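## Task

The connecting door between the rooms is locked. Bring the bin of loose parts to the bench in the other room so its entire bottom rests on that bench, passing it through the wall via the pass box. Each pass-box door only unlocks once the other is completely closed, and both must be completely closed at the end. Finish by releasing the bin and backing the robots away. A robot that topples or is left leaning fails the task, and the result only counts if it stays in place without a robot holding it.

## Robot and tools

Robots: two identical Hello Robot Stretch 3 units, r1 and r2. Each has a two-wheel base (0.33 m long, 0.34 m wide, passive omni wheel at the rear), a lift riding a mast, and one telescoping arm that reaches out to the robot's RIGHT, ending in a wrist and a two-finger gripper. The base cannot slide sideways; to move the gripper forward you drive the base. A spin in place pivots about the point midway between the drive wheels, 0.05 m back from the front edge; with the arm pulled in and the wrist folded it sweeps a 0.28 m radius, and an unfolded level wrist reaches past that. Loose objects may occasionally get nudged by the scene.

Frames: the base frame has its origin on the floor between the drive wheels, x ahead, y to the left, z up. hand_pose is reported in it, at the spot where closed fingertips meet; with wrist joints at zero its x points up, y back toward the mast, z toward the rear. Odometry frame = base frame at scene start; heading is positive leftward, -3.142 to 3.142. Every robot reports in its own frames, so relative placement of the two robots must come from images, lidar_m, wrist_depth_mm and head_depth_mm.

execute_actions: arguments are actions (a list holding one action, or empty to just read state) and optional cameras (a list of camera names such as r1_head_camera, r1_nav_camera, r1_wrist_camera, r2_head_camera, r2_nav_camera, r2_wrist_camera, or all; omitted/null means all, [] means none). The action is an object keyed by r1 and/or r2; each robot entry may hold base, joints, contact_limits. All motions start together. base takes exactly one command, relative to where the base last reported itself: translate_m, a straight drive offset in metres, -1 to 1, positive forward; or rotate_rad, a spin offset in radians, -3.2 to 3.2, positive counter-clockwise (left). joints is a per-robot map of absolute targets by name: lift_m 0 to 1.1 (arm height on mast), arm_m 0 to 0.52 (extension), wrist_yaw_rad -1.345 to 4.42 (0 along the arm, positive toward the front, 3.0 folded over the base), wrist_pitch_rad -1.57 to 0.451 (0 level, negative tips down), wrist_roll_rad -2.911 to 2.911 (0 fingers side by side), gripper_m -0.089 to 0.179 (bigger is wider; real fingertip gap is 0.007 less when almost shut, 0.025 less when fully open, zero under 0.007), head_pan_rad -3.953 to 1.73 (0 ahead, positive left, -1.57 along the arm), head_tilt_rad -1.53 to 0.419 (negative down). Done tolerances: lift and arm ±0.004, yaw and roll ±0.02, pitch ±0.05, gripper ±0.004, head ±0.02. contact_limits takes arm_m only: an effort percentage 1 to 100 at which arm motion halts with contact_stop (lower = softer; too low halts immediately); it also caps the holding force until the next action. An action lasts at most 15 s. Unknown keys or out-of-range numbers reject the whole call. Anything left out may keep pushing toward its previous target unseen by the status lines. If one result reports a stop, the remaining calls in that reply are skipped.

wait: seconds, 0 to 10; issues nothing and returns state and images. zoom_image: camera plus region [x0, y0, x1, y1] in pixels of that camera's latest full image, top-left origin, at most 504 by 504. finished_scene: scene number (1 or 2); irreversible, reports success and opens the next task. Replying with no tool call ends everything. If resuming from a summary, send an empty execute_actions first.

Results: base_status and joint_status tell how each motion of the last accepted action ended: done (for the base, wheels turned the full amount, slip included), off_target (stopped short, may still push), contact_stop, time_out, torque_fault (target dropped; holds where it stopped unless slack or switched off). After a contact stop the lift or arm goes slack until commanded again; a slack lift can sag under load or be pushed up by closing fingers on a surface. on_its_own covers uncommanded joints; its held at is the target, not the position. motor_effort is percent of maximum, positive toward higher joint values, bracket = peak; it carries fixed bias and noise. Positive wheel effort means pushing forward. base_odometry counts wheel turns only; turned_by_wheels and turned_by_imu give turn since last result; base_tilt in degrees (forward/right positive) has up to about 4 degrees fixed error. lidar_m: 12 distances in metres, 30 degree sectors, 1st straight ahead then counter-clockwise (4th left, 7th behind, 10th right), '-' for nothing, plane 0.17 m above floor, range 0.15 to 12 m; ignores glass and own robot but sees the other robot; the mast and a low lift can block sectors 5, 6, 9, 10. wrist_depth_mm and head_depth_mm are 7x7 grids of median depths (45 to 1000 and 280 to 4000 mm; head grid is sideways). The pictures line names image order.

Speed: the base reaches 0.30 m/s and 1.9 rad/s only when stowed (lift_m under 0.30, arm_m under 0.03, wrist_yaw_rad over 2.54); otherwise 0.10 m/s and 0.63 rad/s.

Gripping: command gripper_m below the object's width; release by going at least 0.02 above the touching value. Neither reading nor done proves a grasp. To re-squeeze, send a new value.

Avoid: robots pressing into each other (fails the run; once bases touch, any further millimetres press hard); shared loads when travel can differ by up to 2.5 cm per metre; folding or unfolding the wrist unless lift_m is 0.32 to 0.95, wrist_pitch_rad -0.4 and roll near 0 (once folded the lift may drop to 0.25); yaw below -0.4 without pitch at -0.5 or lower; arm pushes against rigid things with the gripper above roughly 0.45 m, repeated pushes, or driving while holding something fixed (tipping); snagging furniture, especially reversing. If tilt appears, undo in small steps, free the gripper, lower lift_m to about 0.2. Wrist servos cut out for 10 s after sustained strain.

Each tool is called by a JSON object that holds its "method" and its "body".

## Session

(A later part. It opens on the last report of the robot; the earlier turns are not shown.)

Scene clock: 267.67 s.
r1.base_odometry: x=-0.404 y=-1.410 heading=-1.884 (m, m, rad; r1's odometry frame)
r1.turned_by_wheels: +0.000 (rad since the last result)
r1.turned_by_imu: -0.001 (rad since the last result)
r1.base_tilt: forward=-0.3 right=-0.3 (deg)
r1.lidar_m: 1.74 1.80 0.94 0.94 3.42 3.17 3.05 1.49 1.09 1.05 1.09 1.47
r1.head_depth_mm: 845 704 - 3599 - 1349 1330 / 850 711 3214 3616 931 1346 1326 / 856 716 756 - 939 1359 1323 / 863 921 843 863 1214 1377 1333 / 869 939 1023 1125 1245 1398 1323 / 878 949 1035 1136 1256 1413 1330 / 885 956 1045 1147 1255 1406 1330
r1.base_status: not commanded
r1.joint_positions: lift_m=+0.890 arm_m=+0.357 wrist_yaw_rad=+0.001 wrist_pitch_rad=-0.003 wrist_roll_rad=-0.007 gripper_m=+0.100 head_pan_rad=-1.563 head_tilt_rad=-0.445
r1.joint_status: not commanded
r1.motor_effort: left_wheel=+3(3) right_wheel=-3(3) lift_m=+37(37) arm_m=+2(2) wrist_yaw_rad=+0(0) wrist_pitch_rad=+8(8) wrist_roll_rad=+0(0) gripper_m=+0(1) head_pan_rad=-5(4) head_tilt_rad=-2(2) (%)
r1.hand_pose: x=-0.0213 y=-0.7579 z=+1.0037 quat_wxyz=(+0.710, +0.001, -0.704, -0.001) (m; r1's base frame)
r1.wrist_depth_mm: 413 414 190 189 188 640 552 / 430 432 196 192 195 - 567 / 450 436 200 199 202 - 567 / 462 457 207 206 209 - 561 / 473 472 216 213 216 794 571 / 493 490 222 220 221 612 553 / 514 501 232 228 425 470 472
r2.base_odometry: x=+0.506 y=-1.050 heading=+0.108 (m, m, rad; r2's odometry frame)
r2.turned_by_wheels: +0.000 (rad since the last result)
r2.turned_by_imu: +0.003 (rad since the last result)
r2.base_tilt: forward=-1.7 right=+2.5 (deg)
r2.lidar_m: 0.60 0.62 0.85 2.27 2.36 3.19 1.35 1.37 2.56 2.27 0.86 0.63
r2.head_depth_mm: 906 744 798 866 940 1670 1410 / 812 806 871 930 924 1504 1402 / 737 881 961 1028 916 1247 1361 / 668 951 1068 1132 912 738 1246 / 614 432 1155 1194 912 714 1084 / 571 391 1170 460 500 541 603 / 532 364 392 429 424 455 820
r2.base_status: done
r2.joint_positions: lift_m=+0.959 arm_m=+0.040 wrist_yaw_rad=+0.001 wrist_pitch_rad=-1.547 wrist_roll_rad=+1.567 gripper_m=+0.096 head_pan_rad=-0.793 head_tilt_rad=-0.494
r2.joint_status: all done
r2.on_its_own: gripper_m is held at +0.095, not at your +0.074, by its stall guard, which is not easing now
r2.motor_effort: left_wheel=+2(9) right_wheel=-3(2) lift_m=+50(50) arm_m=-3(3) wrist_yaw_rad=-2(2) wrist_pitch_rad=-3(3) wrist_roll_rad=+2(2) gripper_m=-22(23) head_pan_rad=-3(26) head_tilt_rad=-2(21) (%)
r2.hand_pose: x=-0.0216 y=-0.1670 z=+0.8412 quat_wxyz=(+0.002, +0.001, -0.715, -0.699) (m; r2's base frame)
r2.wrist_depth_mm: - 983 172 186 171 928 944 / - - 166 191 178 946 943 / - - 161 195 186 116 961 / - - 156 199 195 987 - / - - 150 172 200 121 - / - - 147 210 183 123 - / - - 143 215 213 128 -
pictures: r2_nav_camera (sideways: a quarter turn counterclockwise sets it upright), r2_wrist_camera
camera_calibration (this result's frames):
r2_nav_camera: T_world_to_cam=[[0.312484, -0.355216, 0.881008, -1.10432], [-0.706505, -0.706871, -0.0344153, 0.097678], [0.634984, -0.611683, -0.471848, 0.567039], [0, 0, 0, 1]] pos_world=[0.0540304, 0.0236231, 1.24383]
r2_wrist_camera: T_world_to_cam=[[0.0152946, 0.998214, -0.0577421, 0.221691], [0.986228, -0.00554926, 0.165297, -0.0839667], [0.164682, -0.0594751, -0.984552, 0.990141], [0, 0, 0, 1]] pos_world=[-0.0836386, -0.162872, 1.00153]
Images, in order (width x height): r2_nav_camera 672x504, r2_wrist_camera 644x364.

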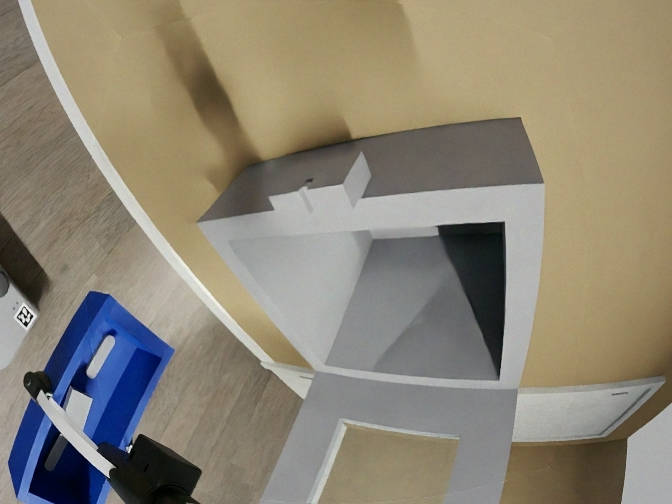

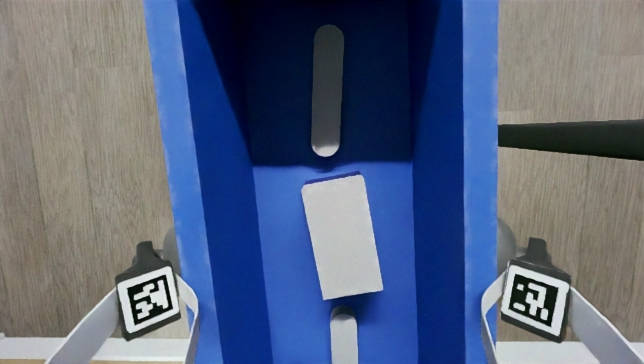

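{"method": "execute_actions", "body": {"actions": [{"r2":{"base":{"rotate_rad":1.72},"joints":{"arm_m":0.02,"head_pan_rad":-1.57}}}], "cameras": []}}

{"method": "execute_actions", "body": {"actions": [{"r2":{"base":{"translate_m":-0.46}}}], "cameras": []}}

{"method": "execute_actions", "body": {"actions": [{"r2":{"base":{"rotate_rad":-0.15},"joints":{"arm_m":0.08}}}], "cameras": ["r2_wrist_camera","r2_nav_camera","r1_wrist_camera"]}}

Scene clock: 280.80 s.
r1.base_odometry: x=-0.404 y=-1.410 heading=-1.884 (m, m, rad; r1's odometry frame)
r1.turned_by_wheels: +0.000 (rad since the last result)
r1.turned_by_imu: +0.000 (rad since the last result)
r1.base_tilt: forward=-0.3 right=-0.3 (deg)
r1.lidar_m: 1.74 1.80 0.94 0.94 3.44 3.18 3.07 1.49 1.09 1.05 1.09 1.47
r1.head_depth_mm: 844 705 - 3601 - 1351 1337 / 850 712 3164 3640 930 1346 1324 / 856 715 760 - 938 1356 1330 / 865 920 841 861 1215 1380 1331 / 868 936 1025 1125 1249 1397 1336 / 877 950 1031 1131 1260 1412 1324 / 884 957 1041 1150 1259 1410 1330
r1.base_status: not commanded
r1.joint_positions: lift_m=+0.890 arm_m=+0.357 wrist_yaw_rad=+0.001 wrist_pitch_rad=-0.003 wrist_roll_rad=-0.007 gripper_m=+0.100 head_pan_rad=-1.563 head_tilt_rad=-0.445
r1.joint_status: not commanded
r1.motor_effort: left_wheel=+3(3) right_wheel=-3(3) lift_m=+37(37) arm_m=+2(2) wrist_yaw_rad=+0(0) wrist_pitch_rad=+8(8) wrist_roll_rad=+0(0) gripper_m=+0(1) head_pan_rad=-4(5) head_tilt_rad=-2(2) (%)
r1.hand_pose: x=-0.0213 y=-0.7579 z=+1.0037 quat_wxyz=(+0.710, +0.001, -0.704, -0.001) (m; r1's base frame)
r1.wrist_depth_mm: 416 411 190 188 188 634 544 / 435 427 196 192 196 - 570 / 441 437 203 199 200 - 552 / 456 454 208 205 209 - 560 / 471 470 215 213 215 795 561 / 498 491 223 220 221 608 556 / 501 511 234 228 420 468 478
r2.base_odometry: x=+0.506 y=-1.050 heading=+1.828 (m, m, rad; r2's odometry frame)
r2.turned_by_wheels: +1.720 (rad since the last result)
r2.turned_by_imu: +1.733 (rad since the last result)
r2.base_tilt: forward=-1.7 right=+2.5 (deg)
r2.lidar_m: 2.28 2.49 3.72 1.36 1.44 2.48 1.44 0.75 0.61 0.60 0.66 1.02
r2.head_depth_mm: 475 509 548 593 645 - - / 484 519 560 607 664 713 - / 493 529 571 622 680 733 - / 502 539 585 636 698 770 872 / 511 551 598 652 717 798 896 / 521 563 610 668 738 820 931 / 533 574 625 684 757 845 963
r2.base_status: done
r2.joint_positions: lift_m=+0.959 arm_m=+0.020 wrist_yaw_rad=+0.001 wrist_pitch_rad=-1.547 wrist_roll_rad=+1.567 gripper_m=+0.096 head_pan_rad=-1.563 head_tilt_rad=-0.494
r2.joint_status: all done
r2.on_its_own: gripper_m is held at +0.095, not at your +0.074, by its stall guard, which is not easing now
r2.motor_effort: left_wheel=-3(8) right_wheel=+2(6) lift_m=+50(50) arm_m=-3(4) wrist_yaw_rad=-1(2) wrist_pitch_rad=-3(3) wrist_roll_rad=+2(2) gripper_m=-23(24) head_pan_rad=-3(33) head_tilt_rad=-3(3) (%)
r2.hand_pose: x=-0.0216 y=-0.1470 z=+0.8412 quat_wxyz=(+0.002, +0.001, -0.715, -0.699) (m; r2's base frame)
r2.wrist_depth_mm: 520 614 171 186 171 958 930 / 528 676 166 190 178 948 963 / 548 694 160 195 186 116 960 / 557 757 155 199 195 - - / 573 778 150 173 200 121 - / 591 - 146 211 182 123 - / 578 - 143 215 212 128 -
pictures: none
No camera images: the call's "cameras" was empty. Leave "cameras" out to get every camera's image.

Scene clock: 286.37 s.
r1.base_odometry: x=-0.404 y=-1.410 heading=-1.884 (m, m, rad; r1's odometry frame)
r1.turned_by_wheels: +0.000 (rad since the last result)
r1.turned_by_imu: +0.000 (rad since the last result)
r1.base_tilt: forward=-0.3 right=-0.3 (deg)
r1.lidar_m: 1.74 1.80 0.95 0.94 3.43 3.18 3.06 1.49 1.09 1.05 1.09 1.47
r1.head_depth_mm: 843 705 1527 3611 - 1347 1339 / 850 712 1488 1509 931 1342 1331 / 857 717 759 - 941 1363 1327 / 863 920 843 862 1214 1379 1333 / 870 941 1025 1125 1248 1395 1332 / 875 950 1038 1136 1261 1413 1337 / 885 957 1043 1144 1262 1413 1328
r1.base_status: not commanded
r1.joint_positions: lift_m=+0.890 arm_m=+0.357 wrist_yaw_rad=+0.001 wrist_pitch_rad=-0.003 wrist_roll_rad=-0.007 gripper_m=+0.100 head_pan_rad=-1.563 head_tilt_rad=-0.445
r1.joint_status: not commanded
r1.motor_effort: left_wheel=+3(3) right_wheel=-3(3) lift_m=+37(37) arm_m=+2(2) wrist_yaw_rad=+0(0) wrist_pitch_rad=+8(8) wrist_roll_rad=+0(0) gripper_m=+1(0) head_pan_rad=-5(5) head_tilt_rad=-2(3) (%)
r1.hand_pose: x=-0.0213 y=-0.7579 z=+1.0037 quat_wxyz=(+0.710, +0.001, -0.704, -0.001) (m; r1's base frame)
r1.wrist_depth_mm: 410 419 190 188 189 646 549 / 426 425 196 193 194 - 572 / 439 438 201 200 201 - 571 / 453 451 207 205 209 - 556 / 476 469 215 213 215 772 557 / 489 488 221 223 222 614 544 / 512 510 232 228 421 459 474
r2.base_odometry: x=+0.623 y=-1.495 heading=+1.828 (m, m, rad; r2's odometry frame)
r2.turned_by_wheels: +0.000 (rad since the last result)
r2.turned_by_imu: -0.001 (rad since the last result)
r2.base_tilt: forward=-1.6 right=+2.5 (deg)
r2.lidar_m: 2.73 2.98 3.78 1.39 2.53 2.04 1.30 0.66 0.54 0.53 0.58 0.91
r2.head_depth_mm: 414 - 2755 2904 928 - - / 420 - 3862 3020 920 769 - / 427 - - 2827 917 766 - / 434 - 857 939 911 718 589 / 443 - 666 719 781 711 587 / 451 285 491 520 553 590 571 / 460 288 389 407 427 449 494
r2.base_status: done
r2.joint_positions: lift_m=+0.959 arm_m=+0.020 wrist_yaw_rad=+0.001 wrist_pitch_rad=-1.547 wrist_roll_rad=+1.567 gripper_m=+0.096 head_pan_rad=-1.563 head_tilt_rad=-0.494
r2.joint_status: not commanded
r2.on_its_own: gripper_m is held at +0.095, not at your +0.074, by its stall guard, which is not easing now
r2.motor_effort: left_wheel=-2(10) right_wheel=+2(2) lift_m=+50(50) arm_m=-2(3) wrist_yaw_rad=-2(1) wrist_pitch_rad=-3(3) wrist_roll_rad=+2(2) gripper_m=-23(23) head_pan_rad=-3(3) head_tilt_rad=-2(2) (%)
r2.hand_pose: x=-0.0216 y=-0.1470 z=+0.8412 quat_wxyz=(+0.002, +0.001, -0.715, -0.699) (m; r2's base frame)
r2.wrist_depth_mm: 239 238 172 186 171 944 941 / 245 251 166 191 178 950 970 / 251 260 160 194 186 115 969 / 258 288 155 198 194 - 997 / 263 287 150 173 200 121 996 / 272 - 146 210 182 123 - / 277 838 143 214 213 128 -
pictures: none
No camera images: the call's "cameras" was empty. Leave "cameras" out to get every camera's image.

Scene clock: 287.97 s.
r1.base_odometry: x=-0.404 y=-1.410 heading=-1.884 (m, m, rad; r1's odometry frame)
r1.turned_by_wheels: +0.000 (rad since the last result)
r1.turned_by_imu: +0.000 (rad since the last result)
r1.base_tilt: forward=-0.3 right=-0.3 (deg)
r1.lidar_m: 1.74 1.80 0.94 0.94 3.44 3.17 3.05 1.49 1.09 1.05 1.09 1.47
r1.head_depth_mm: 843 705 1533 1456 - 1349 1336 / 848 709 1420 1469 928 1341 1333 / 856 717 759 - 938 1364 1333 / 864 919 842 863 1220 1372 1331 / 870 940 1024 1126 1247 1394 1334 / 875 950 1036 1134 1258 1420 1326 / 885 958 1040 1150 1261 1412 1325
r1.base_status: not commanded
r1.joint_positions: lift_m=+0.890 arm_m=+0.357 wrist_yaw_rad=+0.001 wrist_pitch_rad=-0.003 wrist_roll_rad=-0.007 gripper_m=+0.100 head_pan_rad=-1.563 head_tilt_rad=-0.445
r1.joint_status: not commanded
r1.motor_effort: left_wheel=+3(3) right_wheel=-3(3) lift_m=+37(37) arm_m=+2(2) wrist_yaw_rad=+0(0) wrist_pitch_rad=+8(8) wrist_roll_rad=+0(0) gripper_m=+1(0) head_pan_rad=-5(5) head_tilt_rad=-2(2) (%)
r1.hand_pose: x=-0.0213 y=-0.7579 z=+1.0037 quat_wxyz=(+0.710, +0.001, -0.704, -0.001) (m; r1's base frame)
r1.wrist_depth_mm: 416 412 189 189 188 639 546 / 425 426 196 193 194 - 565 / 441 434 202 199 201 - 561 / 460 459 209 205 209 - 570 / 476 474 215 213 214 788 559 / 490 489 223 220 222 622 551 / 506 511 234 229 422 463 472
r2.base_odometry: x=+0.623 y=-1.495 heading=+1.678 (m, m, rad; r2's odometry frame)
r2.turned_by_wheels: -0.150 (rad since the last result)
r2.turned_by_imu: -0.151 (rad since the last result)
r2.base_tilt: forward=-1.7 right=+2.5 (deg)
r2.lidar_m: 2.08 2.83 3.87 1.39 2.87 2.08 2.03 0.75 0.56 0.53 0.55 0.76
r2.head_depth_mm: 422 - 863 920 - - - / 421 - 2640 2843 967 - - / 423 - - 2961 968 - - / 425 - - 2848 913 716 620 / 427 - 876 957 905 712 588 / 429 - 803 840 834 710 586 / 431 - 566 582 598 616 568
r2.base_status: done
r2.joint_positions: lift_m=+0.959 arm_m=+0.080 wrist_yaw_rad=+0.001 wrist_pitch_rad=-1.546 wrist_roll_rad=+1.567 gripper_m=+0.096 head_pan_rad=-1.563 head_tilt_rad=-0.494
r2.joint_status: all done
r2.on_its_own: gripper_m is held at +0.095, not at your +0.074, by its stall guard, which is not easing now
r2.motor_effort: left_wheel=+4(10) right_wheel=-4(7) lift_m=+50(49) arm_m=+2(3) wrist_yaw_rad=-2(2) wrist_pitch_rad=-3(3) wrist_roll_rad=+2(2) gripper_m=-23(23) head_pan_rad=-3(3) head_tilt_rad=-2(2) (%)
r2.hand_pose: x=-0.0216 y=-0.2065 z=+0.8412 quat_wxyz=(+0.002, +0.001, -0.715, -0.699) (m; r2's base frame)
r2.wrist_depth_mm: 239 235 172 187 171 921 944 / 246 242 166 191 178 955 944 / 250 248 161 195 187 116 957 / 257 255 155 198 194 - - / 265 260 150 174 201 121 - / 271 - 146 210 183 123 - / 277 278 142 215 212 128 -
pictures: r1_wrist_camera, r2_nav_camera (sideways: a quarter turn counterclockwise sets it upright), r2_wrist_camera
camera_calibration (this result's frames):
r1_wrist_camera: T_world_to_cam=[[-0.998228, 0.0243574, 0.0542831, -0.0682116], [-0.0483611, 0.199283, -0.978748, 1.16209], [-0.0346575, -0.979639, -0.197752, -0.376985], [0, 0, 0, 1]] pos_world=[-0.0249562, -0.599233, 1.06655]
r2_nav_camera: T_world_to_cam=[[-0.0230154, -0.472826, 0.880855, -1.10207], [-0.999288, -0.0154773, -0.0344178, 0.0994672], [0.0299069, -0.88102, -0.472133, 0.571102], [0, 0, 0, 1]] pos_world=[0.0569519, -0.0163959, 1.24382]
r2_wrist_camera: T_world_to_cam=[[0.0156773, 0.998192, -0.0580303, 0.261419], [0.986226, -0.00587948, 0.165302, -0.0842623], [0.164662, -0.0598224, -0.984534, 0.987696], [0, 0, 0, 1]] pos_world=[-0.0836323, -0.202355, 1.00152]
Images, in order (width x height): r1_wrist_camera 644x364, r2_nav_camera 672x504, r2_wrist_camera 644x364.

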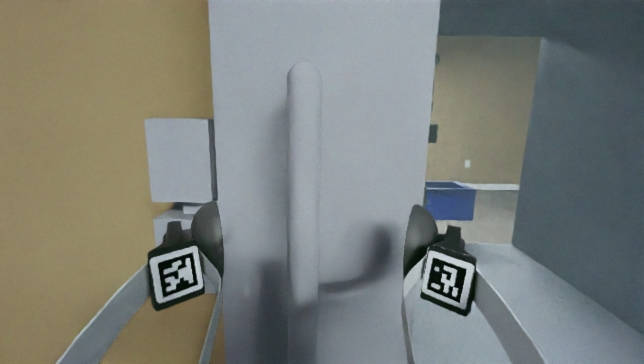

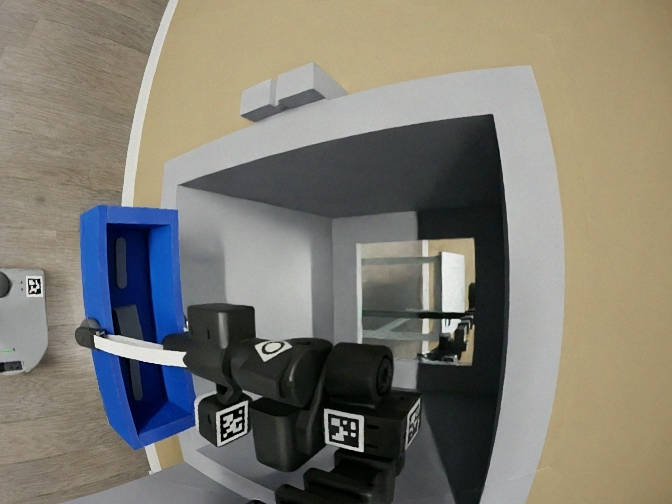

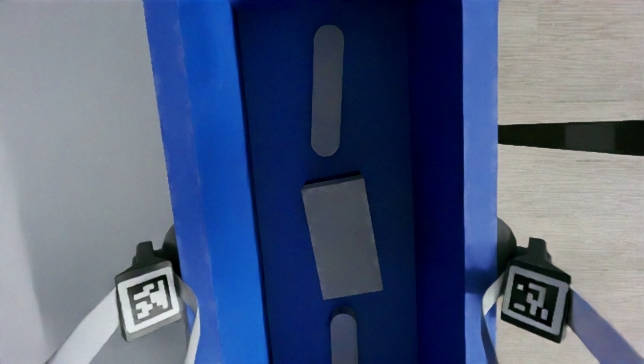

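{"method": "execute_actions", "body": {"actions": [{"r2":{"joints":{"arm_m":0.515,"lift_m":0.95},"contact_limits":{"arm_m":14}}}], "cameras": ["r2_wrist_camera","r2_nav_camera"]}}

Scene clock: 297.47 s.
r1.base_odometry: x=-0.404 y=-1.410 heading=-1.884 (m, m, rad; r1's odometry frame)
r1.turned_by_wheels: +0.000 (rad since the last result)
r1.turned_by_imu: +0.000 (rad since the last result)
r1.base_tilt: forward=-0.2 right=-0.3 (deg)
r1.lidar_m: 1.74 1.80 0.95 0.94 3.44 3.16 3.06 1.49 1.09 1.05 1.09 1.46
r1.head_depth_mm: 842 705 969 1134 - 1346 1334 / 849 711 1778 3692 929 1351 1329 / 857 715 759 - 940 1362 1333 / 864 918 844 866 1211 1384 1331 / 871 942 1024 1122 1246 1399 1333 / 877 945 1034 1139 1265 1405 1336 / 886 955 1044 1146 1261 1410 1335
r1.base_status: not commanded
r1.joint_positions: lift_m=+0.890 arm_m=+0.357 wrist_yaw_rad=+0.001 wrist_pitch_rad=-0.003 wrist_roll_rad=-0.007 gripper_m=+0.100 head_pan_rad=-1.563 head_tilt_rad=-0.445
r1.joint_status: not commanded
r1.motor_effort: left_wheel=+3(3) right_wheel=-3(3) lift_m=+37(37) arm_m=+2(2) wrist_yaw_rad=+0(0) wrist_pitch_rad=+8(8) wrist_roll_rad=+0(0) gripper_m=-1(1) head_pan_rad=-5(5) head_tilt_rad=-2(2) (%)
r1.hand_pose: x=-0.0213 y=-0.7579 z=+1.0037 quat_wxyz=(+0.710, +0.001, -0.704, -0.001) (m; r1's base frame)
r1.wrist_depth_mm: 411 419 190 187 188 577 548 / 430 427 195 192 194 413 561 / 440 442 202 200 200 458 571 / 459 452 207 205 209 463 561 / 476 474 214 211 213 549 539 / 491 486 223 219 223 443 455 / 497 515 233 228 424 459 473
r2.base_odometry: x=+0.623 y=-1.495 heading=+1.678 (m, m, rad; r2's odometry frame)
r2.turned_by_wheels: +0.000 (rad since the last result)
r2.turned_by_imu: +0.000 (rad since the last result)
r2.base_tilt: forward=-1.6 right=+2.5 (deg)
r2.lidar_m: 2.08 2.83 3.89 1.39 2.87 2.08 2.02 0.76 0.55 0.53 0.55 0.76
r2.head_depth_mm: 421 - 843 - 910 713 595 / 421 - - 2804 764 696 594 / 422 - - 1470 777 697 591 / 425 - - 2793 776 695 589 / 426 - 872 956 765 691 588 / 428 - 803 837 807 710 586 / 430 - 566 583 599 617 569
r2.base_status: not commanded
r2.joint_positions: lift_m=+0.950 arm_m=+0.515 wrist_yaw_rad=+0.000 wrist_pitch_rad=-1.546 wrist_roll_rad=+1.567 gripper_m=+0.096 head_pan_rad=-1.563 head_tilt_rad=-0.494
r2.joint_status: all done
r2.on_its_own: gripper_m is held at +0.095, not at your +0.074, by its stall guard, which is not easing now
r2.motor_effort: left_wheel=+3(3) right_wheel=-4(4) lift_m=+22(45) arm_m=+2(5) wrist_yaw_rad=+0(1) wrist_pitch_rad=-3(3) wrist_roll_rad=+2(2) gripper_m=-23(23) head_pan_rad=-3(3) head_tilt_rad=-2(2) (%)
r2.contact_limits: arm_m 14 (drawing in: default 18, maximum 29; extending or still: default 23, maximum 38)
r2.hand_pose: x=-0.0215 y=-0.6415 z=+0.8323 quat_wxyz=(+0.001, +0.001, -0.715, -0.699) (m; r2's base frame)
r2.wrist_depth_mm: 228 225 171 186 171 214 215 / 234 232 166 190 177 219 218 / 241 235 161 195 185 225 224 / 246 244 156 198 194 230 230 / 253 249 151 173 200 121 235 / 258 - 147 209 182 123 240 / 264 264 143 215 212 128 246
pictures: r2_nav_camera (sideways: a quarter turn counterclockwise sets it upright), r2_wrist_camera
camera_calibration (this result's frames):
r2_nav_camera: T_world_to_cam=[[-0.0230234, -0.472877, 0.880828, -1.10203], [-0.999288, -0.0154577, -0.0344183, 0.0994678], [0.0298911, -0.880993, -0.472184, 0.571168], [0, 0, 0, 1]] pos_world=[0.0569515, -0.0163935, 1.24382]
r2_wrist_camera: T_world_to_cam=[[0.0168557, 0.998171, -0.0580608, 0.695162], [0.986217, -0.00703835, 0.165308, -0.0861134], [0.164597, -0.0600469, -0.984532, 0.952756], [0, 0, 0, 1]] pos_world=[-0.0836113, -0.637286, 0.992615]
Images, in order (width x height): r2_nav_camera 672x504, r2_wrist_camera 644x364.

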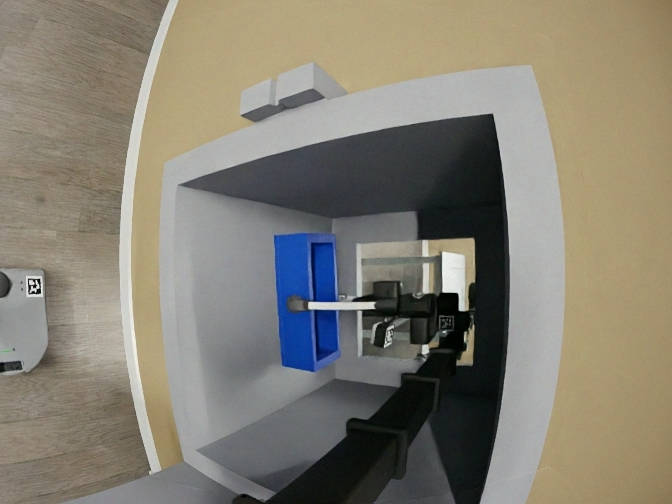

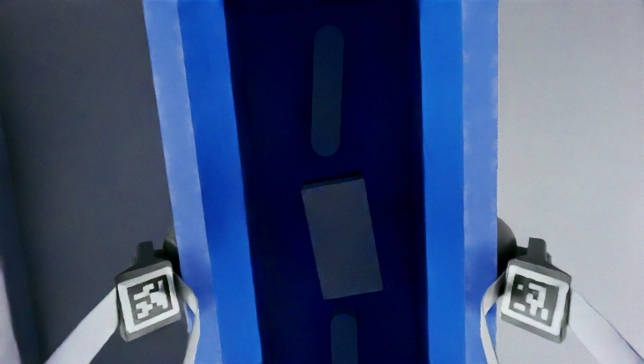

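{"method": "execute_actions", "body": {"actions": [{"r2":{"joints":{"lift_m":0.922}}}], "cameras": []}}

Scene clock: 311.00 s.
r1.base_odometry: x=-0.404 y=-1.410 heading=-1.884 (m, m, rad; r1's odometry frame)
r1.turned_by_wheels: +0.000 (rad since the last result)
r1.turned_by_imu: +0.000 (rad since the last result)
r1.base_tilt: forward=-0.2 right=-0.3 (deg)
r1.lidar_m: 1.73 1.80 0.94 0.94 3.41 3.18 3.06 1.49 1.09 1.05 1.09 1.47
r1.head_depth_mm: 843 705 976 1160 - 1345 1338 / 850 709 1748 3580 930 1342 1337 / 857 717 757 - 939 1366 1334 / 863 921 843 862 1214 1379 1334 / 869 939 1029 1127 1249 1401 1330 / 878 949 1038 1143 1260 1417 1327 / 887 961 1043 1147 1256 1417 1330
r1.base_status: not commanded
r1.joint_positions: lift_m=+0.890 arm_m=+0.357 wrist_yaw_rad=+0.001 wrist_pitch_rad=-0.003 wrist_roll_rad=-0.007 gripper_m=+0.100 head_pan_rad=-1.563 head_tilt_rad=-0.445
r1.joint_status: not commanded
r1.motor_effort: left_wheel=+3(3) right_wheel=-3(3) lift_m=+37(37) arm_m=+2(2) wrist_yaw_rad=+0(0) wrist_pitch_rad=+8(8) wrist_roll_rad=+0(0) gripper_m=+0(1) head_pan_rad=-5(5) head_tilt_rad=-2(2) (%)
r1.hand_pose: x=-0.0213 y=-0.7579 z=+1.0037 quat_wxyz=(+0.710, +0.001, -0.704, -0.001) (m; r1's base frame)
r1.wrist_depth_mm: 421 416 189 188 190 636 544 / 429 427 196 194 194 411 574 / 446 437 202 199 201 422 557 / 468 453 208 204 209 472 566 / 478 476 215 212 216 561 565 / 487 492 224 221 220 451 493 / 512 511 233 228 429 454 462
r2.base_odometry: x=+0.623 y=-1.495 heading=+1.678 (m, m, rad; r2's odometry frame)
r2.turned_by_wheels: +0.000 (rad since the last result)
r2.turned_by_imu: +0.000 (rad since the last result)
r2.base_tilt: forward=-1.6 right=+2.5 (deg)
r2.lidar_m: 2.08 2.84 3.87 1.39 2.86 2.09 2.02 0.76 0.56 0.53 0.55 0.76
r2.head_depth_mm: 421 - 851 - 875 703 596 / 421 - 1789 2851 802 696 594 / 423 - 2664 - 800 696 591 / 425 - - 2934 800 695 590 / 426 - 872 958 800 690 587 / 429 - 805 839 837 708 586 / 430 - 565 581 599 617 568
r2.base_status: not commanded
r2.joint_positions: lift_m=+0.923 arm_m=+0.515 wrist_yaw_rad=+0.000 wrist_pitch_rad=-1.551 wrist_roll_rad=+1.567 gripper_m=+0.096 head_pan_rad=-1.563 head_tilt_rad=-0.494
r2.joint_status: all done
r2.on_its_own: gripper_m is held at +0.095, not at your +0.074, by its stall guard, which is not easing now
r2.motor_effort: left_wheel=+3(3) right_wheel=-3(4) lift_m=+10(22) arm_m=+1(2) wrist_yaw_rad=-1(0) wrist_pitch_rad=-2(3) wrist_roll_rad=+2(2) gripper_m=-23(23) head_pan_rad=-3(3) head_tilt_rad=-3(2) (%)
r2.hand_pose: x=-0.0215 y=-0.6406 z=+0.8049 quat_wxyz=(+0.001, +0.001, -0.714, -0.700) (m; r2's base frame)
r2.wrist_depth_mm: 203 200 174 186 169 190 191 / 207 204 168 190 176 195 194 / 212 210 162 195 183 199 199 / 217 216 157 198 192 203 203 / 223 221 152 172 200 121 209 / 230 227 149 210 180 123 214 / 234 234 145 215 211 221 219
pictures: none
No camera images: the call's "cameras" was empty. Leave "cameras" out to get every camera's image.

{"method": "execute_actions", "body": {"actions": [{"r2":{"joints":{"gripper_m":0.179}}}], "cameras": []}}

{"method": "execute_actions", "body": {"actions": [{"r2":{"joints":{"lift_m":0.99}}}], "cameras": ["r2_wrist_camera","r1_wrist_camera"]}}

{"method": "execute_actions", "body": {"actions": [{"r2":{"joints":{"arm_m":0.0},"contact_limits":{"arm_m":12}}}], "cameras": ["r2_nav_camera"]}}

{"method": "execute_actions", "body": {"actions": [{"r2":{"base":{"rotate_rad":-1.57},"joints":{"gripper_m":0.0,"wrist_roll_rad":0.0,"lift_m":0.8}}}], "cameras": []}}

{"method": "execute_actions", "body": {"actions": [{"r2":{"base":{"translate_m":-0.56},"joints":{"lift_m":0.67,"wrist_pitch_rad":-1.2,"head_pan_rad":-0.9,"head_tilt_rad":-0.7}}}], "cameras": []}}

{"method": "execute_actions", "body": {"actions": [{"r2":{"joints":{"wrist_pitch_rad":0.0,"arm_m":0.12,"wrist_yaw_rad":0.3}}}], "cameras": ["r2_nav_camera"]}}

Scene clock: 347.07 s.
r1.base_odometry: x=-0.404 y=-1.410 heading=-1.884 (m, m, rad; r1's odometry frame)
r1.turned_by_wheels: +0.000 (rad since the last result)
r1.turned_by_imu: +0.000 (rad since the last result)
r1.base_tilt: forward=-0.3 right=-0.4 (deg)
r1.lidar_m: 1.73 1.80 0.95 0.94 3.43 3.17 3.06 1.48 1.09 1.05 1.09 1.46
r1.head_depth_mm: 843 704 977 1159 - 1352 1334 / 850 711 1752 3587 930 1340 1329 / 857 717 758 - 938 1358 1339 / 865 920 843 864 1216 1381 1331 / 871 939 1024 1121 1242 1396 1330 / 875 949 1034 1139 1259 1410 1326 / 883 958 1042 1149 1262 1412 1330
r1.base_status: not commanded
r1.joint_positions: lift_m=+0.890 arm_m=+0.357 wrist_yaw_rad=+0.001 wrist_pitch_rad=-0.003 wrist_roll_rad=-0.007 gripper_m=+0.100 head_pan_rad=-1.563 head_tilt_rad=-0.445
r1.joint_status: not commanded
r1.motor_effort: left_wheel=+3(3) right_wheel=-3(3) lift_m=+37(37) arm_m=+2(2) wrist_yaw_rad=+0(0) wrist_pitch_rad=+8(8) wrist_roll_rad=+0(0) gripper_m=+1(0) head_pan_rad=-5(4) head_tilt_rad=-2(3) (%)
r1.hand_pose: x=-0.0213 y=-0.7579 z=+1.0037 quat_wxyz=(+0.710, +0.001, -0.704, -0.001) (m; r1's base frame)
r1.wrist_depth_mm: 416 416 189 188 189 636 544 / 429 434 195 192 195 411 566 / 437 438 202 199 202 432 566 / 456 462 207 206 208 464 569 / 472 471 215 213 213 569 565 / 489 488 223 221 222 455 492 / 508 509 232 227 433 453 464
r2.base_odometry: x=+0.623 y=-1.495 heading=+1.678 (m, m, rad; r2's odometry frame)
r2.turned_by_wheels: +0.000 (rad since the last result)
r2.turned_by_imu: +0.000 (rad since the last result)
r2.base_tilt: forward=-1.7 right=+2.6 (deg)
r2.lidar_m: 2.08 2.83 3.87 1.39 2.88 2.08 2.03 0.76 0.56 0.53 0.55 0.76
r2.head_depth_mm: 421 - 852 - 873 702 596 / 421 - 1790 2867 800 696 594 / 423 - 2654 - 799 697 592 / 425 - - 2960 798 694 589 / 427 - 877 958 799 691 588 / 428 - 804 838 836 710 584 / 430 - 566 582 598 615 569
r2.base_status: not commanded
r2.joint_positions: lift_m=+0.923 arm_m=+0.515 wrist_yaw_rad=+0.000 wrist_pitch_rad=-1.550 wrist_roll_rad=+1.568 gripper_m=+0.179 head_pan_rad=-1.563 head_tilt_rad=-0.494
r2.joint_status: all done
r2.motor_effort: left_wheel=+3(3) right_wheel=-3(3) lift_m=+16(17) arm_m=+1(0) wrist_yaw_rad=+0(0) wrist_pitch_rad=-2(2) wrist_roll_rad=+2(2) gripper_m=-1(97) head_pan_rad=-3(3) head_tilt_rad=-3(2) (%)
r2.hand_pose: x=-0.0215 y=-0.6407 z=+0.8046 quat_wxyz=(+0.001, +0.001, -0.714, -0.700) (m; r2's base frame)
r2.wrist_depth_mm: 201 198 174 185 169 189 190 / 206 203 168 189 176 194 195 / 211 208 162 194 184 198 199 / 216 214 158 197 193 203 202 / 222 219 152 171 198 207 206 / 228 225 148 208 181 123 - / - 232 144 215 211 219 220
pictures: none
No camera images: the call's "cameras" was empty. Leave "cameras" out to get every camera's image.

Scene clock: 348.53 s.
r1.base_odometry: x=-0.404 y=-1.410 heading=-1.884 (m, m, rad; r1's odometry frame)
r1.turned_by_wheels: +0.000 (rad since the last result)
r1.turned_by_imu: +0.000 (rad since the last result)
r1.base_tilt: forward=-0.3 right=-0.3 (deg)
r1.lidar_m: 1.73 1.80 0.95 0.94 3.43 3.17 3.05 1.49 1.09 1.05 1.09 1.47
r1.head_depth_mm: 841 703 996 1178 - 1350 1330 / 848 709 1783 3582 931 1340 1326 / 857 715 755 - 945 1362 1334 / 863 921 843 864 1214 1375 1323 / 869 943 1021 1123 1246 1404 1332 / 877 949 1035 1138 1257 1412 1333 / 885 957 1044 1151 1259 1414 1326
r1.base_status: not commanded
r1.joint_positions: lift_m=+0.890 arm_m=+0.357 wrist_yaw_rad=+0.001 wrist_pitch_rad=-0.003 wrist_roll_rad=-0.007 gripper_m=+0.100 head_pan_rad=-1.563 head_tilt_rad=-0.445
r1.joint_status: not commanded
r1.motor_effort: left_wheel=+3(3) right_wheel=-3(3) lift_m=+37(37) arm_m=+2(2) wrist_yaw_rad=+0(0) wrist_pitch_rad=+8(8) wrist_roll_rad=+0(0) gripper_m=+0(1) head_pan_rad=-5(5) head_tilt_rad=-2(2) (%)
r1.hand_pose: x=-0.0213 y=-0.7579 z=+1.0037 quat_wxyz=(+0.710, +0.001, -0.704, -0.001) (m; r1's base frame)
r1.wrist_depth_mm: 423 421 191 187 188 392 545 / 425 422 196 192 196 417 577 / 443 438 202 200 202 438 574 / 453 458 208 205 209 752 573 / 479 473 216 212 214 708 565 / 498 490 223 220 222 447 494 / 505 505 233 228 425 460 465
r2.base_odometry: x=+0.623 y=-1.495 heading=+1.678 (m, m, rad; r2's odometry frame)
r2.turned_by_wheels: +0.000 (rad since the last result)
r2.turned_by_imu: +0.000 (rad since the last result)
r2.base_tilt: forward=-1.8 right=+2.5 (deg)
r2.lidar_m: 2.08 2.83 3.87 1.39 2.87 2.08 2.02 0.76 0.55 0.53 0.55 0.76
r2.head_depth_mm: 422 - - 930 921 725 596 / 421 - 3291 2764 798 696 594 / 423 - - 2022 803 697 591 / 425 - - 2833 800 694 590 / 426 - 876 954 800 692 587 / 428 - 805 839 835 710 586 / 430 - 567 583 598 616 570
r2.base_status: not commanded
r2.joint_positions: lift_m=+0.989 arm_m=+0.515 wrist_yaw_rad=+0.000 wrist_pitch_rad=-1.550 wrist_roll_rad=+1.568 gripper_m=+0.179 head_pan_rad=-1.563 head_tilt_rad=-0.494
r2.joint_status: all done
r2.motor_effort: left_wheel=+3(3) right_wheel=-3(3) lift_m=+45(46) arm_m=+0(0) wrist_yaw_rad=+0(1) wrist_pitch_rad=-2(2) wrist_roll_rad=+2(2) gripper_m=+0(0) head_pan_rad=-3(3) head_tilt_rad=-3(2) (%)
r2.hand_pose: x=-0.0215 y=-0.6407 z=+0.8715 quat_wxyz=(+0.001, +0.001, -0.714, -0.700) (m; r2's base frame)
r2.wrist_depth_mm: 268 264 200 223 211 253 252 / 273 271 227 254 253 259 257 / 279 278 259 261 258 268 261 / 285 285 249 266 266 273 269 / 294 291 286 273 272 280 275 / 276 298 295 280 264 285 - / - 311 304 287 280 294 291
pictures: r1_wrist_camera, r2_wrist_camera
camera_calibration (this result's frames):
r1_wrist_camera: T_world_to_cam=[[-0.998228, 0.0243575, 0.0542831, -0.0682116], [-0.0483611, 0.199283, -0.978748, 1.16209], [-0.0346575, -0.979639, -0.197752, -0.376985], [0, 0, 0, 1]] pos_world=[-0.0249562, -0.599233, 1.06655]
r2_wrist_camera: T_world_to_cam=[[0.0171911, 0.998389, -0.0540669, 0.693227], [0.986213, -0.00803051, 0.165285, -0.0931965], [0.164585, -0.0561629, -0.984763, 0.994047], [0, 0, 0, 1]] pos_world=[-0.0836109, -0.637031, 1.03178]
Images, in order (width x height): r1_wrist_camera 644x364, r2_wrist_camera 644x364.

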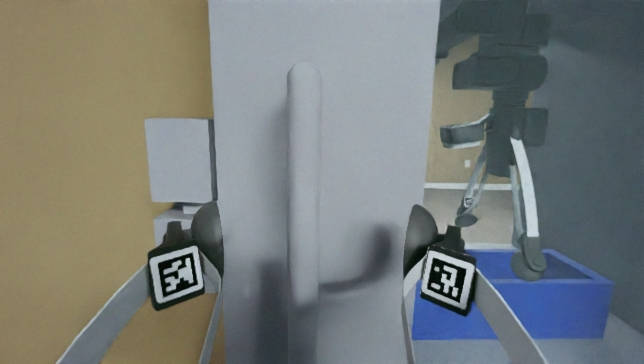

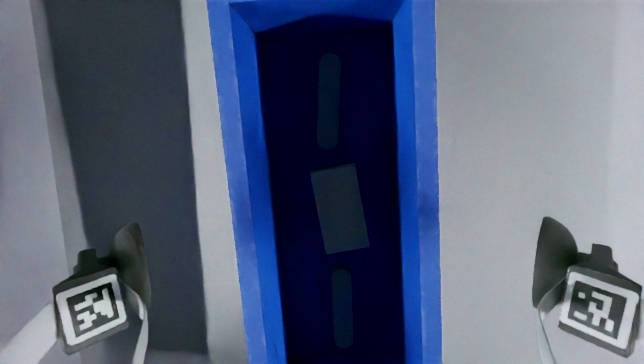

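Scene clock: 353.47 s.
r1.base_odometry: x=-0.404 y=-1.410 heading=-1.884 (m, m, rad; r1's odometry frame)
r1.turned_by_wheels: +0.000 (rad since the last result)
r1.turned_by_imu: +0.000 (rad since the last result)
r1.base_tilt: forward=-0.2 right=-0.3 (deg)
r1.lidar_m: 1.74 1.81 0.94 0.94 3.43 3.19 3.05 1.49 1.09 1.05 1.09 1.47
r1.head_depth_mm: 842 704 - 3603 - 1346 1333 / 851 710 1457 3595 929 1347 1329 / 854 717 758 - 941 1360 1331 / 863 917 843 861 1213 1376 1328 / 872 941 1021 1127 1242 1395 1331 / 877 948 1033 1135 1261 1415 1334 / 881 957 1043 1147 1259 1407 1326
r1.base_status: not commanded
r1.joint_positions: lift_m=+0.890 arm_m=+0.357 wrist_yaw_rad=+0.001 wrist_pitch_rad=-0.003 wrist_roll_rad=-0.007 gripper_m=+0.100 head_pan_rad=-1.563 head_tilt_rad=-0.445
r1.joint_status: not commanded
r1.motor_effort: left_wheel=+3(3) right_wheel=-3(3) lift_m=+37(37) arm_m=+2(2) wrist_yaw_rad=+0(0) wrist_pitch_rad=+8(8) wrist_roll_rad=+0(0) gripper_m=-1(0) head_pan_rad=-5(4) head_tilt_rad=-2(2) (%)
r1.hand_pose: x=-0.0213 y=-0.7579 z=+1.0037 quat_wxyz=(+0.710, +0.001, -0.704, -0.001) (m; r1's base frame)
r1.wrist_depth_mm: 414 418 190 187 189 646 547 / 437 428 196 192 195 - 572 / 438 438 201 199 200 - 573 / 459 457 207 205 209 - 570 / 475 466 216 212 215 794 567 / 488 485 222 219 221 464 491 / 506 510 233 229 421 459 473
r2.base_odometry: x=+0.623 y=-1.495 heading=+1.678 (m, m, rad; r2's odometry frame)
r2.turned_by_wheels: +0.000 (rad since the last result)
r2.turned_by_imu: +0.000 (rad since the last result)
r2.base_tilt: forward=-1.7 right=+2.5 (deg)
r2.lidar_m: 2.08 2.83 3.88 1.39 2.87 2.08 2.03 0.76 0.55 0.53 0.55 0.76
r2.head_depth_mm: 422 - 863 919 926 - - / 422 - 2639 2833 801 - - / 424 - - 2974 799 687 - / 425 - - 2841 798 694 590 / 428 - 877 957 800 692 587 / 429 - 804 838 835 709 585 / 431 - 566 581 598 616 569
r2.base_status: not commanded
r2.joint_positions: lift_m=+0.989 arm_m=+0.003 wrist_yaw_rad=+0.000 wrist_pitch_rad=-1.550 wrist_roll_rad=+1.568 gripper_m=+0.179 head_pan_rad=-1.563 head_tilt_rad=-0.494
r2.joint_status: all done
joint sent to its limit — the command would take r2.arm_m past its lower limit, so that joint was sent only as far as its limit.
r2.motor_effort: left_wheel=+3(3) right_wheel=-3(3) lift_m=+46(45) arm_m=-3(3) wrist_yaw_rad=-1(1) wrist_pitch_rad=-1(1) wrist_roll_rad=+2(2) gripper_m=+0(0) head_pan_rad=-3(3) head_tilt_rad=-2(2) (%)
r2.contact_limits: arm_m 12 (drawing in: default 18, maximum 29; extending or still: default 23, maximum 38)
r2.hand_pose: x=-0.0215 y=-0.1284 z=+0.8715 quat_wxyz=(+0.002, +0.001, -0.714, -0.700) (m; r2's base frame)
r2.wrist_depth_mm: 270 724 - 998 975 952 952 / 276 709 - - - - 980 / 282 717 - - - - 994 / 290 341 - - - - - / 296 756 - - - - - / 307 800 - - - - - / 315 361 - - - - -
pictures: r2_nav_camera (sideways: a quarter turn counterclockwise sets it upright)
camera_calibration (this result's frames):
r2_nav_camera: T_world_to_cam=[[-0.0230234, -0.472881, 0.880825, -1.10203], [-0.999288, -0.0154574, -0.0344183, 0.0994678], [0.029891, -0.880991, -0.472189, 0.571174], [0, 0, 0, 1]] pos_world=[0.0569515, -0.0163932, 1.24382]
Images, in order (width x height): r2_nav_camera 672x504.

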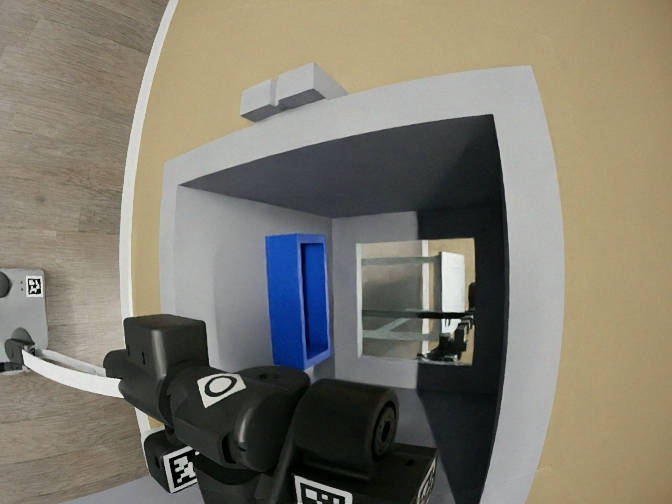

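Scene clock: 357.00 s.
r1.base_odometry: x=-0.404 y=-1.410 heading=-1.884 (m, m, rad; r1's odometry frame)
r1.turned_by_wheels: +0.000 (rad since the last result)
r1.turned_by_imu: +0.000 (rad since the last result)
r1.base_tilt: forward=-0.2 right=-0.3 (deg)
r1.lidar_m: 1.74 1.80 0.95 0.94 3.41 3.18 3.06 1.49 1.09 1.05 1.09 1.47
r1.head_depth_mm: 844 705 - 1779 - 1352 1337 / 850 710 3120 3608 928 1350 1325 / 856 717 756 - 940 1361 1332 / 860 919 842 862 1212 1378 1326 / 871 940 1020 1123 1247 1398 1329 / 875 948 1035 1133 1261 1418 1325 / 883 958 1041 1146 1258 1407 1326
r1.base_status: not commanded
r1.joint_positions: lift_m=+0.890 arm_m=+0.357 wrist_yaw_rad=+0.001 wrist_pitch_rad=-0.003 wrist_roll_rad=-0.007 gripper_m=+0.100 head_pan_rad=-1.563 head_tilt_rad=-0.445
r1.joint_status: not commanded
r1.motor_effort: left_wheel=+3(3) right_wheel=-3(3) lift_m=+37(37) arm_m=+2(2) wrist_yaw_rad=+0(0) wrist_pitch_rad=+8(8) wrist_roll_rad=+0(1) gripper_m=+0(0) head_pan_rad=-5(5) head_tilt_rad=-2(2) (%)
r1.hand_pose: x=-0.0213 y=-0.7579 z=+1.0037 quat_wxyz=(+0.710, +0.001, -0.704, -0.001) (m; r1's base frame)
r1.wrist_depth_mm: 417 411 189 187 188 640 551 / 427 426 196 193 194 - 568 / 440 439 202 198 200 - 569 / 460 453 207 206 210 - 556 / 469 468 216 211 215 823 560 / 492 488 222 221 222 455 490 / 504 512 232 229 422 460 464
r2.base_odometry: x=+0.623 y=-1.495 heading=+0.108 (m, m, rad; r2's odometry frame)
r2.turned_by_wheels: -1.570 (rad since the last result)
r2.turned_by_imu: -1.582 (rad since the last result)
r2.base_tilt: forward=-1.7 right=+2.6 (deg)
r2.lidar_m: 0.53 0.55 0.75 2.05 2.83 3.84 1.39 2.90 2.09 2.03 0.76 0.55
r2.head_depth_mm: 1713 288 308 2169 2183 1718 485 / 1724 289 310 2189 2178 1700 1405 / 1722 289 312 2214 2173 1710 506 / 1729 289 313 2233 2141 1695 504 / 1740 290 315 2229 2156 1685 502 / 1756 292 316 2190 2064 1679 502 / 1401 293 318 1530 1575 1578 507
r2.base_status: done
r2.joint_positions: lift_m=+0.801 arm_m=+0.003 wrist_yaw_rad=+0.000 wrist_pitch_rad=-1.550 wrist_roll_rad=+0.004 gripper_m=+0.000 head_pan_rad=-1.563 head_tilt_rad=-0.494
r2.joint_status: all done
r2.motor_effort: left_wheel=+3(10) right_wheel=-4(7) lift_m=+17(42) arm_m=-2(3) wrist_yaw_rad=-1(1) wrist_pitch_rad=-2(2) wrist_roll_rad=-2(0) gripper_m=-4(98) head_pan_rad=-3(3) head_tilt_rad=-2(2) (%)
r2.hand_pose: x=-0.0216 y=-0.1287 z=+0.6826 quat_wxyz=(+0.504, +0.494, -0.506, -0.496) (m; r2's base frame)
r2.wrist_depth_mm: 684 821 825 794 807 804 785 / 692 837 832 815 833 816 816 / 675 860 866 846 843 829 836 / 672 876 883 881 - 844 842 / 669 891 902 - - 863 863 / 671 916 932 - 909 881 885 / 659 947 948 946 925 905 886
pictures: none
No camera images: the call's "cameras" was empty. Leave "cameras" out to get every camera's image.

Scene clock: 364.00 s.
r1.base_odometry: x=-0.404 y=-1.410 heading=-1.884 (m, m, rad; r1's odometry frame)
r1.turned_by_wheels: +0.000 (rad since the last result)
r1.turned_by_imu: +0.000 (rad since the last result)
r1.base_tilt: forward=-0.2 right=-0.3 (deg)
r1.lidar_m: 1.74 1.80 0.95 0.94 3.45 3.19 3.06 1.48 1.09 1.05 1.09 1.47
r1.head_depth_mm: 844 705 - 3624 - 1352 1332 / 850 711 2305 2412 931 1336 1331 / 855 715 757 - 944 1361 1338 / 862 921 843 865 1213 1377 1329 / 869 940 1023 1126 1246 1394 1328 / 875 950 1032 1134 1264 1417 1326 / 883 957 1044 1147 1257 1412 1334
r1.base_status: not commanded
r1.joint_positions: lift_m=+0.890 arm_m=+0.357 wrist_yaw_rad=+0.001 wrist_pitch_rad=-0.003 wrist_roll_rad=-0.007 gripper_m=+0.100 head_pan_rad=-1.563 head_tilt_rad=-0.445
r1.joint_status: not commanded
r1.motor_effort: left_wheel=+3(3) right_wheel=-3(3) lift_m=+37(37) arm_m=+2(2) wrist_yaw_rad=+1(0) wrist_pitch_rad=+8(8) wrist_roll_rad=+0(0) gripper_m=-1(0) head_pan_rad=-5(5) head_tilt_rad=-2(2) (%)
r1.hand_pose: x=-0.0213 y=-0.7579 z=+1.0037 quat_wxyz=(+0.710, +0.001, -0.704, -0.001) (m; r1's base frame)
r1.wrist_depth_mm: 417 416 189 188 190 644 550 / 433 422 195 192 195 - 566 / 444 444 201 199 201 - 556 / 458 456 208 206 210 - 564 / 480 472 216 212 216 789 568 / 489 493 223 220 221 446 500 / 503 509 232 229 428 459 461
r2.base_odometry: x=+0.066 y=-1.556 heading=+0.108 (m, m, rad; r2's odometry frame)
r2.turned_by_wheels: +0.000 (rad since the last result)
r2.turned_by_imu: -0.002 (rad since the last result)
r2.base_tilt: forward=-1.8 right=+2.5 (deg)
r2.lidar_m: 1.09 1.14 1.54 2.72 2.82 3.33 0.83 0.86 2.09 2.00 1.53 1.14
r2.head_depth_mm: 1876 2048 2251 2161 1736 1451 1244 / 1867 2129 2375 2145 1724 1447 1245 / 386 1818 2114 2120 1733 1446 1245 / 369 409 458 526 612 1410 1237 / 400 447 506 582 686 1428 1232 / 437 1273 1425 1532 1576 1431 1237 / 482 1207 1309 817 1570 1425 1227
r2.base_status: done
r2.joint_positions: lift_m=+0.671 arm_m=+0.003 wrist_yaw_rad=+0.000 wrist_pitch_rad=-1.208 wrist_roll_rad=+0.004 gripper_m=+0.000 head_pan_rad=-0.907 head_tilt_rad=-0.691
r2.joint_status: all done
r2.motor_effort: left_wheel=+3(4) right_wheel=-4(8) lift_m=+18(16) arm_m=-3(2) wrist_yaw_rad=-1(1) wrist_pitch_rad=+3(1) wrist_roll_rad=-2(2) gripper_m=-3(4) head_pan_rad=+3(32) head_tilt_rad=-4(18) (%)
r2.hand_pose: x=-0.0216 y=-0.2160 z=+0.5611 quat_wxyz=(+0.581, +0.401, -0.583, -0.403) (m; r2's base frame)
r2.wrist_depth_mm: 877 866 847 832 815 798 790 / 846 822 831 812 776 774 761 / 810 810 783 769 768 765 740 / 795 783 768 757 749 739 730 / 760 753 747 742 720 711 700 / 743 726 720 - - 685 680 / 710 712 694 - - 670 658
pictures: none
No camera images: the call's "cameras" was empty. Leave "cameras" out to get every camera's image.

Scene clock: 366.13 s.
r1.base_odometry: x=-0.404 y=-1.410 heading=-1.884 (m, m, rad; r1's odometry frame)
r1.turned_by_wheels: +0.000 (rad since the last result)
r1.turned_by_imu: +0.000 (rad since the last result)
r1.base_tilt: forward=-0.2 right=-0.4 (deg)
r1.lidar_m: 1.74 1.80 0.95 0.94 3.43 3.15 3.06 1.49 1.08 1.05 1.09 1.47
r1.head_depth_mm: 839 704 - 3593 - 1345 1329 / 850 710 2300 2404 931 1342 1331 / 857 715 756 - 938 1362 1331 / 862 922 844 865 1216 1380 1329 / 868 944 1024 1121 1243 1397 1332 / 875 946 1032 1135 1256 1420 1332 / 883 957 1045 1150 1251 1407 1332
r1.base_status: not commanded
r1.joint_positions: lift_m=+0.890 arm_m=+0.357 wrist_yaw_rad=+0.001 wrist_pitch_rad=-0.003 wrist_roll_rad=-0.007 gripper_m=+0.100 head_pan_rad=-1.563 head_tilt_rad=-0.445
r1.joint_status: not commanded
r1.motor_effort: left_wheel=+3(3) right_wheel=-3(3) lift_m=+37(37) arm_m=+2(2) wrist_yaw_rad=+0(0) wrist_pitch_rad=+8(8) wrist_roll_rad=+0(1) gripper_m=+0(0) head_pan_rad=-5(5) head_tilt_rad=-2(2) (%)
r1.hand_pose: x=-0.0213 y=-0.7579 z=+1.0037 quat_wxyz=(+0.710, +0.001, -0.704, -0.001) (m; r1's base frame)
r1.wrist_depth_mm: 411 417 189 188 189 638 554 / 431 432 195 193 193 - 568 / 440 435 201 198 201 - 564 / 458 456 209 206 208 - 571 / 478 471 215 212 216 796 562 / 494 487 223 218 223 461 493 / 511 506 234 229 423 461 464
r2.base_odometry: x=+0.066 y=-1.556 heading=+0.108 (m, m, rad; r2's odometry frame)
r2.turned_by_wheels: +0.000 (rad since the last result)
r2.turned_by_imu: +0.000 (rad since the last result)
r2.base_tilt: forward=-1.6 right=+2.5 (deg)
r2.lidar_m: 1.10 1.14 1.55 2.72 2.82 3.34 0.83 0.86 2.09 2.00 1.53 1.14
r2.head_depth_mm: 1879 2044 2240 2166 1735 1456 1248 / 1870 2113 2377 2143 1733 1444 1249 / 385 1803 2115 2134 1713 1440 1242 / 369 409 458 527 612 1405 1239 / 400 447 506 582 684 1433 1235 / 437 1271 1425 1528 1575 1427 1229 / 481 1202 1316 816 1570 1426 1229
r2.base_status: not commanded
r2.joint_positions: lift_m=+0.671 arm_m=+0.120 wrist_yaw_rad=+0.299 wrist_pitch_rad=-0.024 wrist_roll_rad=+0.003 gripper_m=+0.000 head_pan_rad=-0.907 head_tilt_rad=-0.691
r2.joint_status: all done
r2.motor_effort: left_wheel=+4(4) right_wheel=-3(3) lift_m=+17(17) arm_m=+2(1) wrist_yaw_rad=+0(1) wrist_pitch_rad=+8(7) wrist_roll_rad=-2(2) gripper_m=-3(3) head_pan_rad=+3(3) head_tilt_rad=-4(3) (%)
r2.hand_pose: x=+0.0539 y=-0.5090 z=+0.7790 quat_wxyz=(+0.700, +0.114, -0.699, +0.096) (m; r2's base frame)
r2.wrist_depth_mm: - - - - - - - / - - - - - - - / - - - - - - - / - - - - - - - / - - - - - - - / - - - - - - - / 983 - - - - - -
pictures: r2_nav_camera (sideways: a quarter turn counterclockwise sets it upright)
camera_calibration (this result's frames):
r2_nav_camera: T_world_to_cam=[[0.370865, -0.517554, 0.771101, -0.961371], [-0.786739, -0.616278, -0.0352529, 0.0992488], [0.493458, -0.593581, -0.635736, 0.781125], [0, 0, 0, 1]] pos_world=[0.0491699, 0.0272636, 1.2414]
Images, in order (width x height): r2_nav_camera 672x504.

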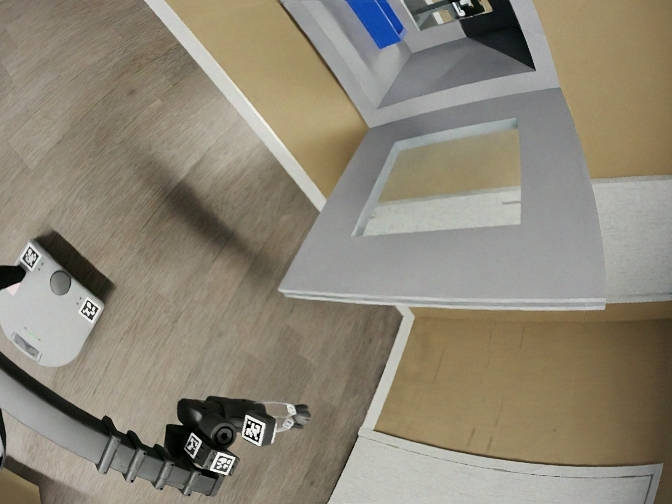

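{"method": "execute_actions", "body": {"actions": [{"r2":{"base":{"rotate_rad":0.8},"joints":{"arm_m":0.16,"wrist_yaw_rad":0.5,"head_pan_rad":-1.3}}}], "cameras": ["r2_nav_camera","r2_wrist_camera"]}}

Scene clock: 376.10 s.
r1.base_odometry: x=-0.404 y=-1.410 heading=-1.884 (m, m, rad; r1's odometry frame)
r1.turned_by_wheels: +0.000 (rad since the last result)
r1.turned_by_imu: +0.000 (rad since the last result)
r1.base_tilt: forward=-0.3 right=-0.3 (deg)
r1.lidar_m: 1.74 1.80 0.95 0.94 3.43 3.17 3.05 1.49 1.09 1.05 1.09 1.47
r1.head_depth_mm: 843 705 - 3606 - 1347 1329 / 849 710 1747 3630 930 1344 1331 / 858 717 758 - 937 1362 1332 / 863 920 842 862 1216 1377 1324 / 871 939 1027 1121 1242 1403 1332 / 877 948 1033 1136 1259 1421 1332 / 884 956 1045 1148 1259 1416 1330
r1.base_status: not commanded
r1.joint_positions: lift_m=+0.890 arm_m=+0.357 wrist_yaw_rad=+0.001 wrist_pitch_rad=-0.003 wrist_roll_rad=-0.007 gripper_m=+0.100 head_pan_rad=-1.563 head_tilt_rad=-0.445
r1.joint_status: not commanded
r1.motor_effort: left_wheel=+3(3) right_wheel=-3(3) lift_m=+37(37) arm_m=+2(2) wrist_yaw_rad=+0(0) wrist_pitch_rad=+8(7) wrist_roll_rad=+0(0) gripper_m=+0(1) head_pan_rad=-5(4) head_tilt_rad=-2(2) (%)
r1.hand_pose: x=-0.0213 y=-0.7579 z=+1.0037 quat_wxyz=(+0.710, +0.001, -0.704, -0.001) (m; r1's base frame)
r1.wrist_depth_mm: 418 415 189 188 190 647 549 / 430 426 195 193 195 - 565 / 444 431 202 199 201 - 573 / 461 451 208 207 209 - 565 / 476 473 215 212 214 770 556 / 492 487 223 218 222 455 487 / 515 513 232 228 422 458 460
r2.base_odometry: x=+0.066 y=-1.556 heading=+0.908 (m, m, rad; r2's odometry frame)
r2.turned_by_wheels: +0.800 (rad since the last result)
r2.turned_by_imu: +0.769 (rad since the last result)
r2.base_tilt: forward=-1.8 right=+2.6 (deg)
r2.lidar_m: 1.25 2.12 2.73 3.11 0.82 0.82 2.38 2.01 2.00 1.29 1.10 1.10
r2.head_depth_mm: 1225 1392 1614 1911 1735 1491 - / 1165 1305 1493 1745 1730 - 1199 / 1125 1259 1431 1641 1751 1425 1242 / 1068 1187 1338 1541 1665 1437 1236 / 776 845 921 1394 1627 1429 1233 / 581 928 1062 789 735 1425 1238 / 445 1244 1062 485 529 580 1224
r2.base_status: done
r2.joint_positions: lift_m=+0.671 arm_m=+0.160 wrist_yaw_rad=+0.500 wrist_pitch_rad=-0.024 wrist_roll_rad=+0.001 gripper_m=+0.000 head_pan_rad=-1.293 head_tilt_rad=-0.692
r2.joint_status: all done
r2.motor_effort: left_wheel=-3(28) right_wheel=+1(39) lift_m=+18(18) arm_m=+2(4) wrist_yaw_rad=+0(50) wrist_pitch_rad=+7(9) wrist_roll_rad=+0(2) gripper_m=-4(8) head_pan_rad=-3(24) head_tilt_rad=-3(3) (%)
r2.hand_pose: x=+0.1010 y=-0.5291 z=+0.7790 quat_wxyz=(+0.687, +0.183, -0.683, +0.166) (m; r2's base frame)
r2.wrist_depth_mm: 939 - 493 803 867 925 - / 939 - - 815 893 963 - / 775 791 469 873 910 992 - / 236 297 416 877 957 - - / 237 297 449 897 981 - - / 239 327 847 - - - - / 773 813 868 954 - - -
pictures: r2_nav_camera (sideways: a quarter turn counterclockwise sets it upright), r2_wrist_camera
camera_calibration (this result's frames):
r2_nav_camera: T_world_to_cam=[[0.148914, -0.620021, 0.770324, -0.959005], [-0.960915, -0.274589, -0.0352538, 0.100312], [0.23338, -0.734966, -0.636677, 0.783935], [0, 0, 0, 1]] pos_world=[0.056246, 0.00910776, 1.24139]
r2_wrist_camera: T_world_to_cam=[[-0.860761, -0.508566, -0.0212464, -0.159487], [-0.0785649, 0.173982, -0.98161, 0.899387], [0.50291, -0.843262, -0.189712, -0.180926], [0, 0, 0, 1]] pos_world=[0.0243698, -0.390155, 0.845135]
Images, in order (width x height): r2_nav_camera 672x504, r2_wrist_camera 644x364.

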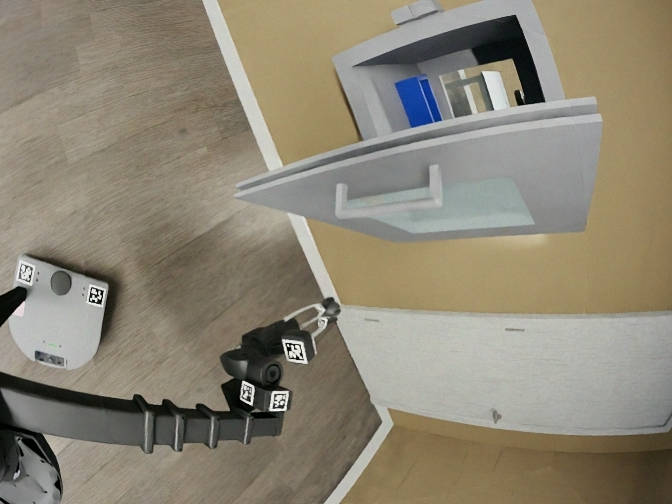

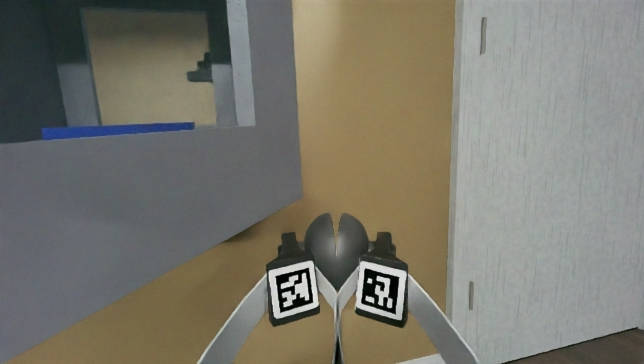

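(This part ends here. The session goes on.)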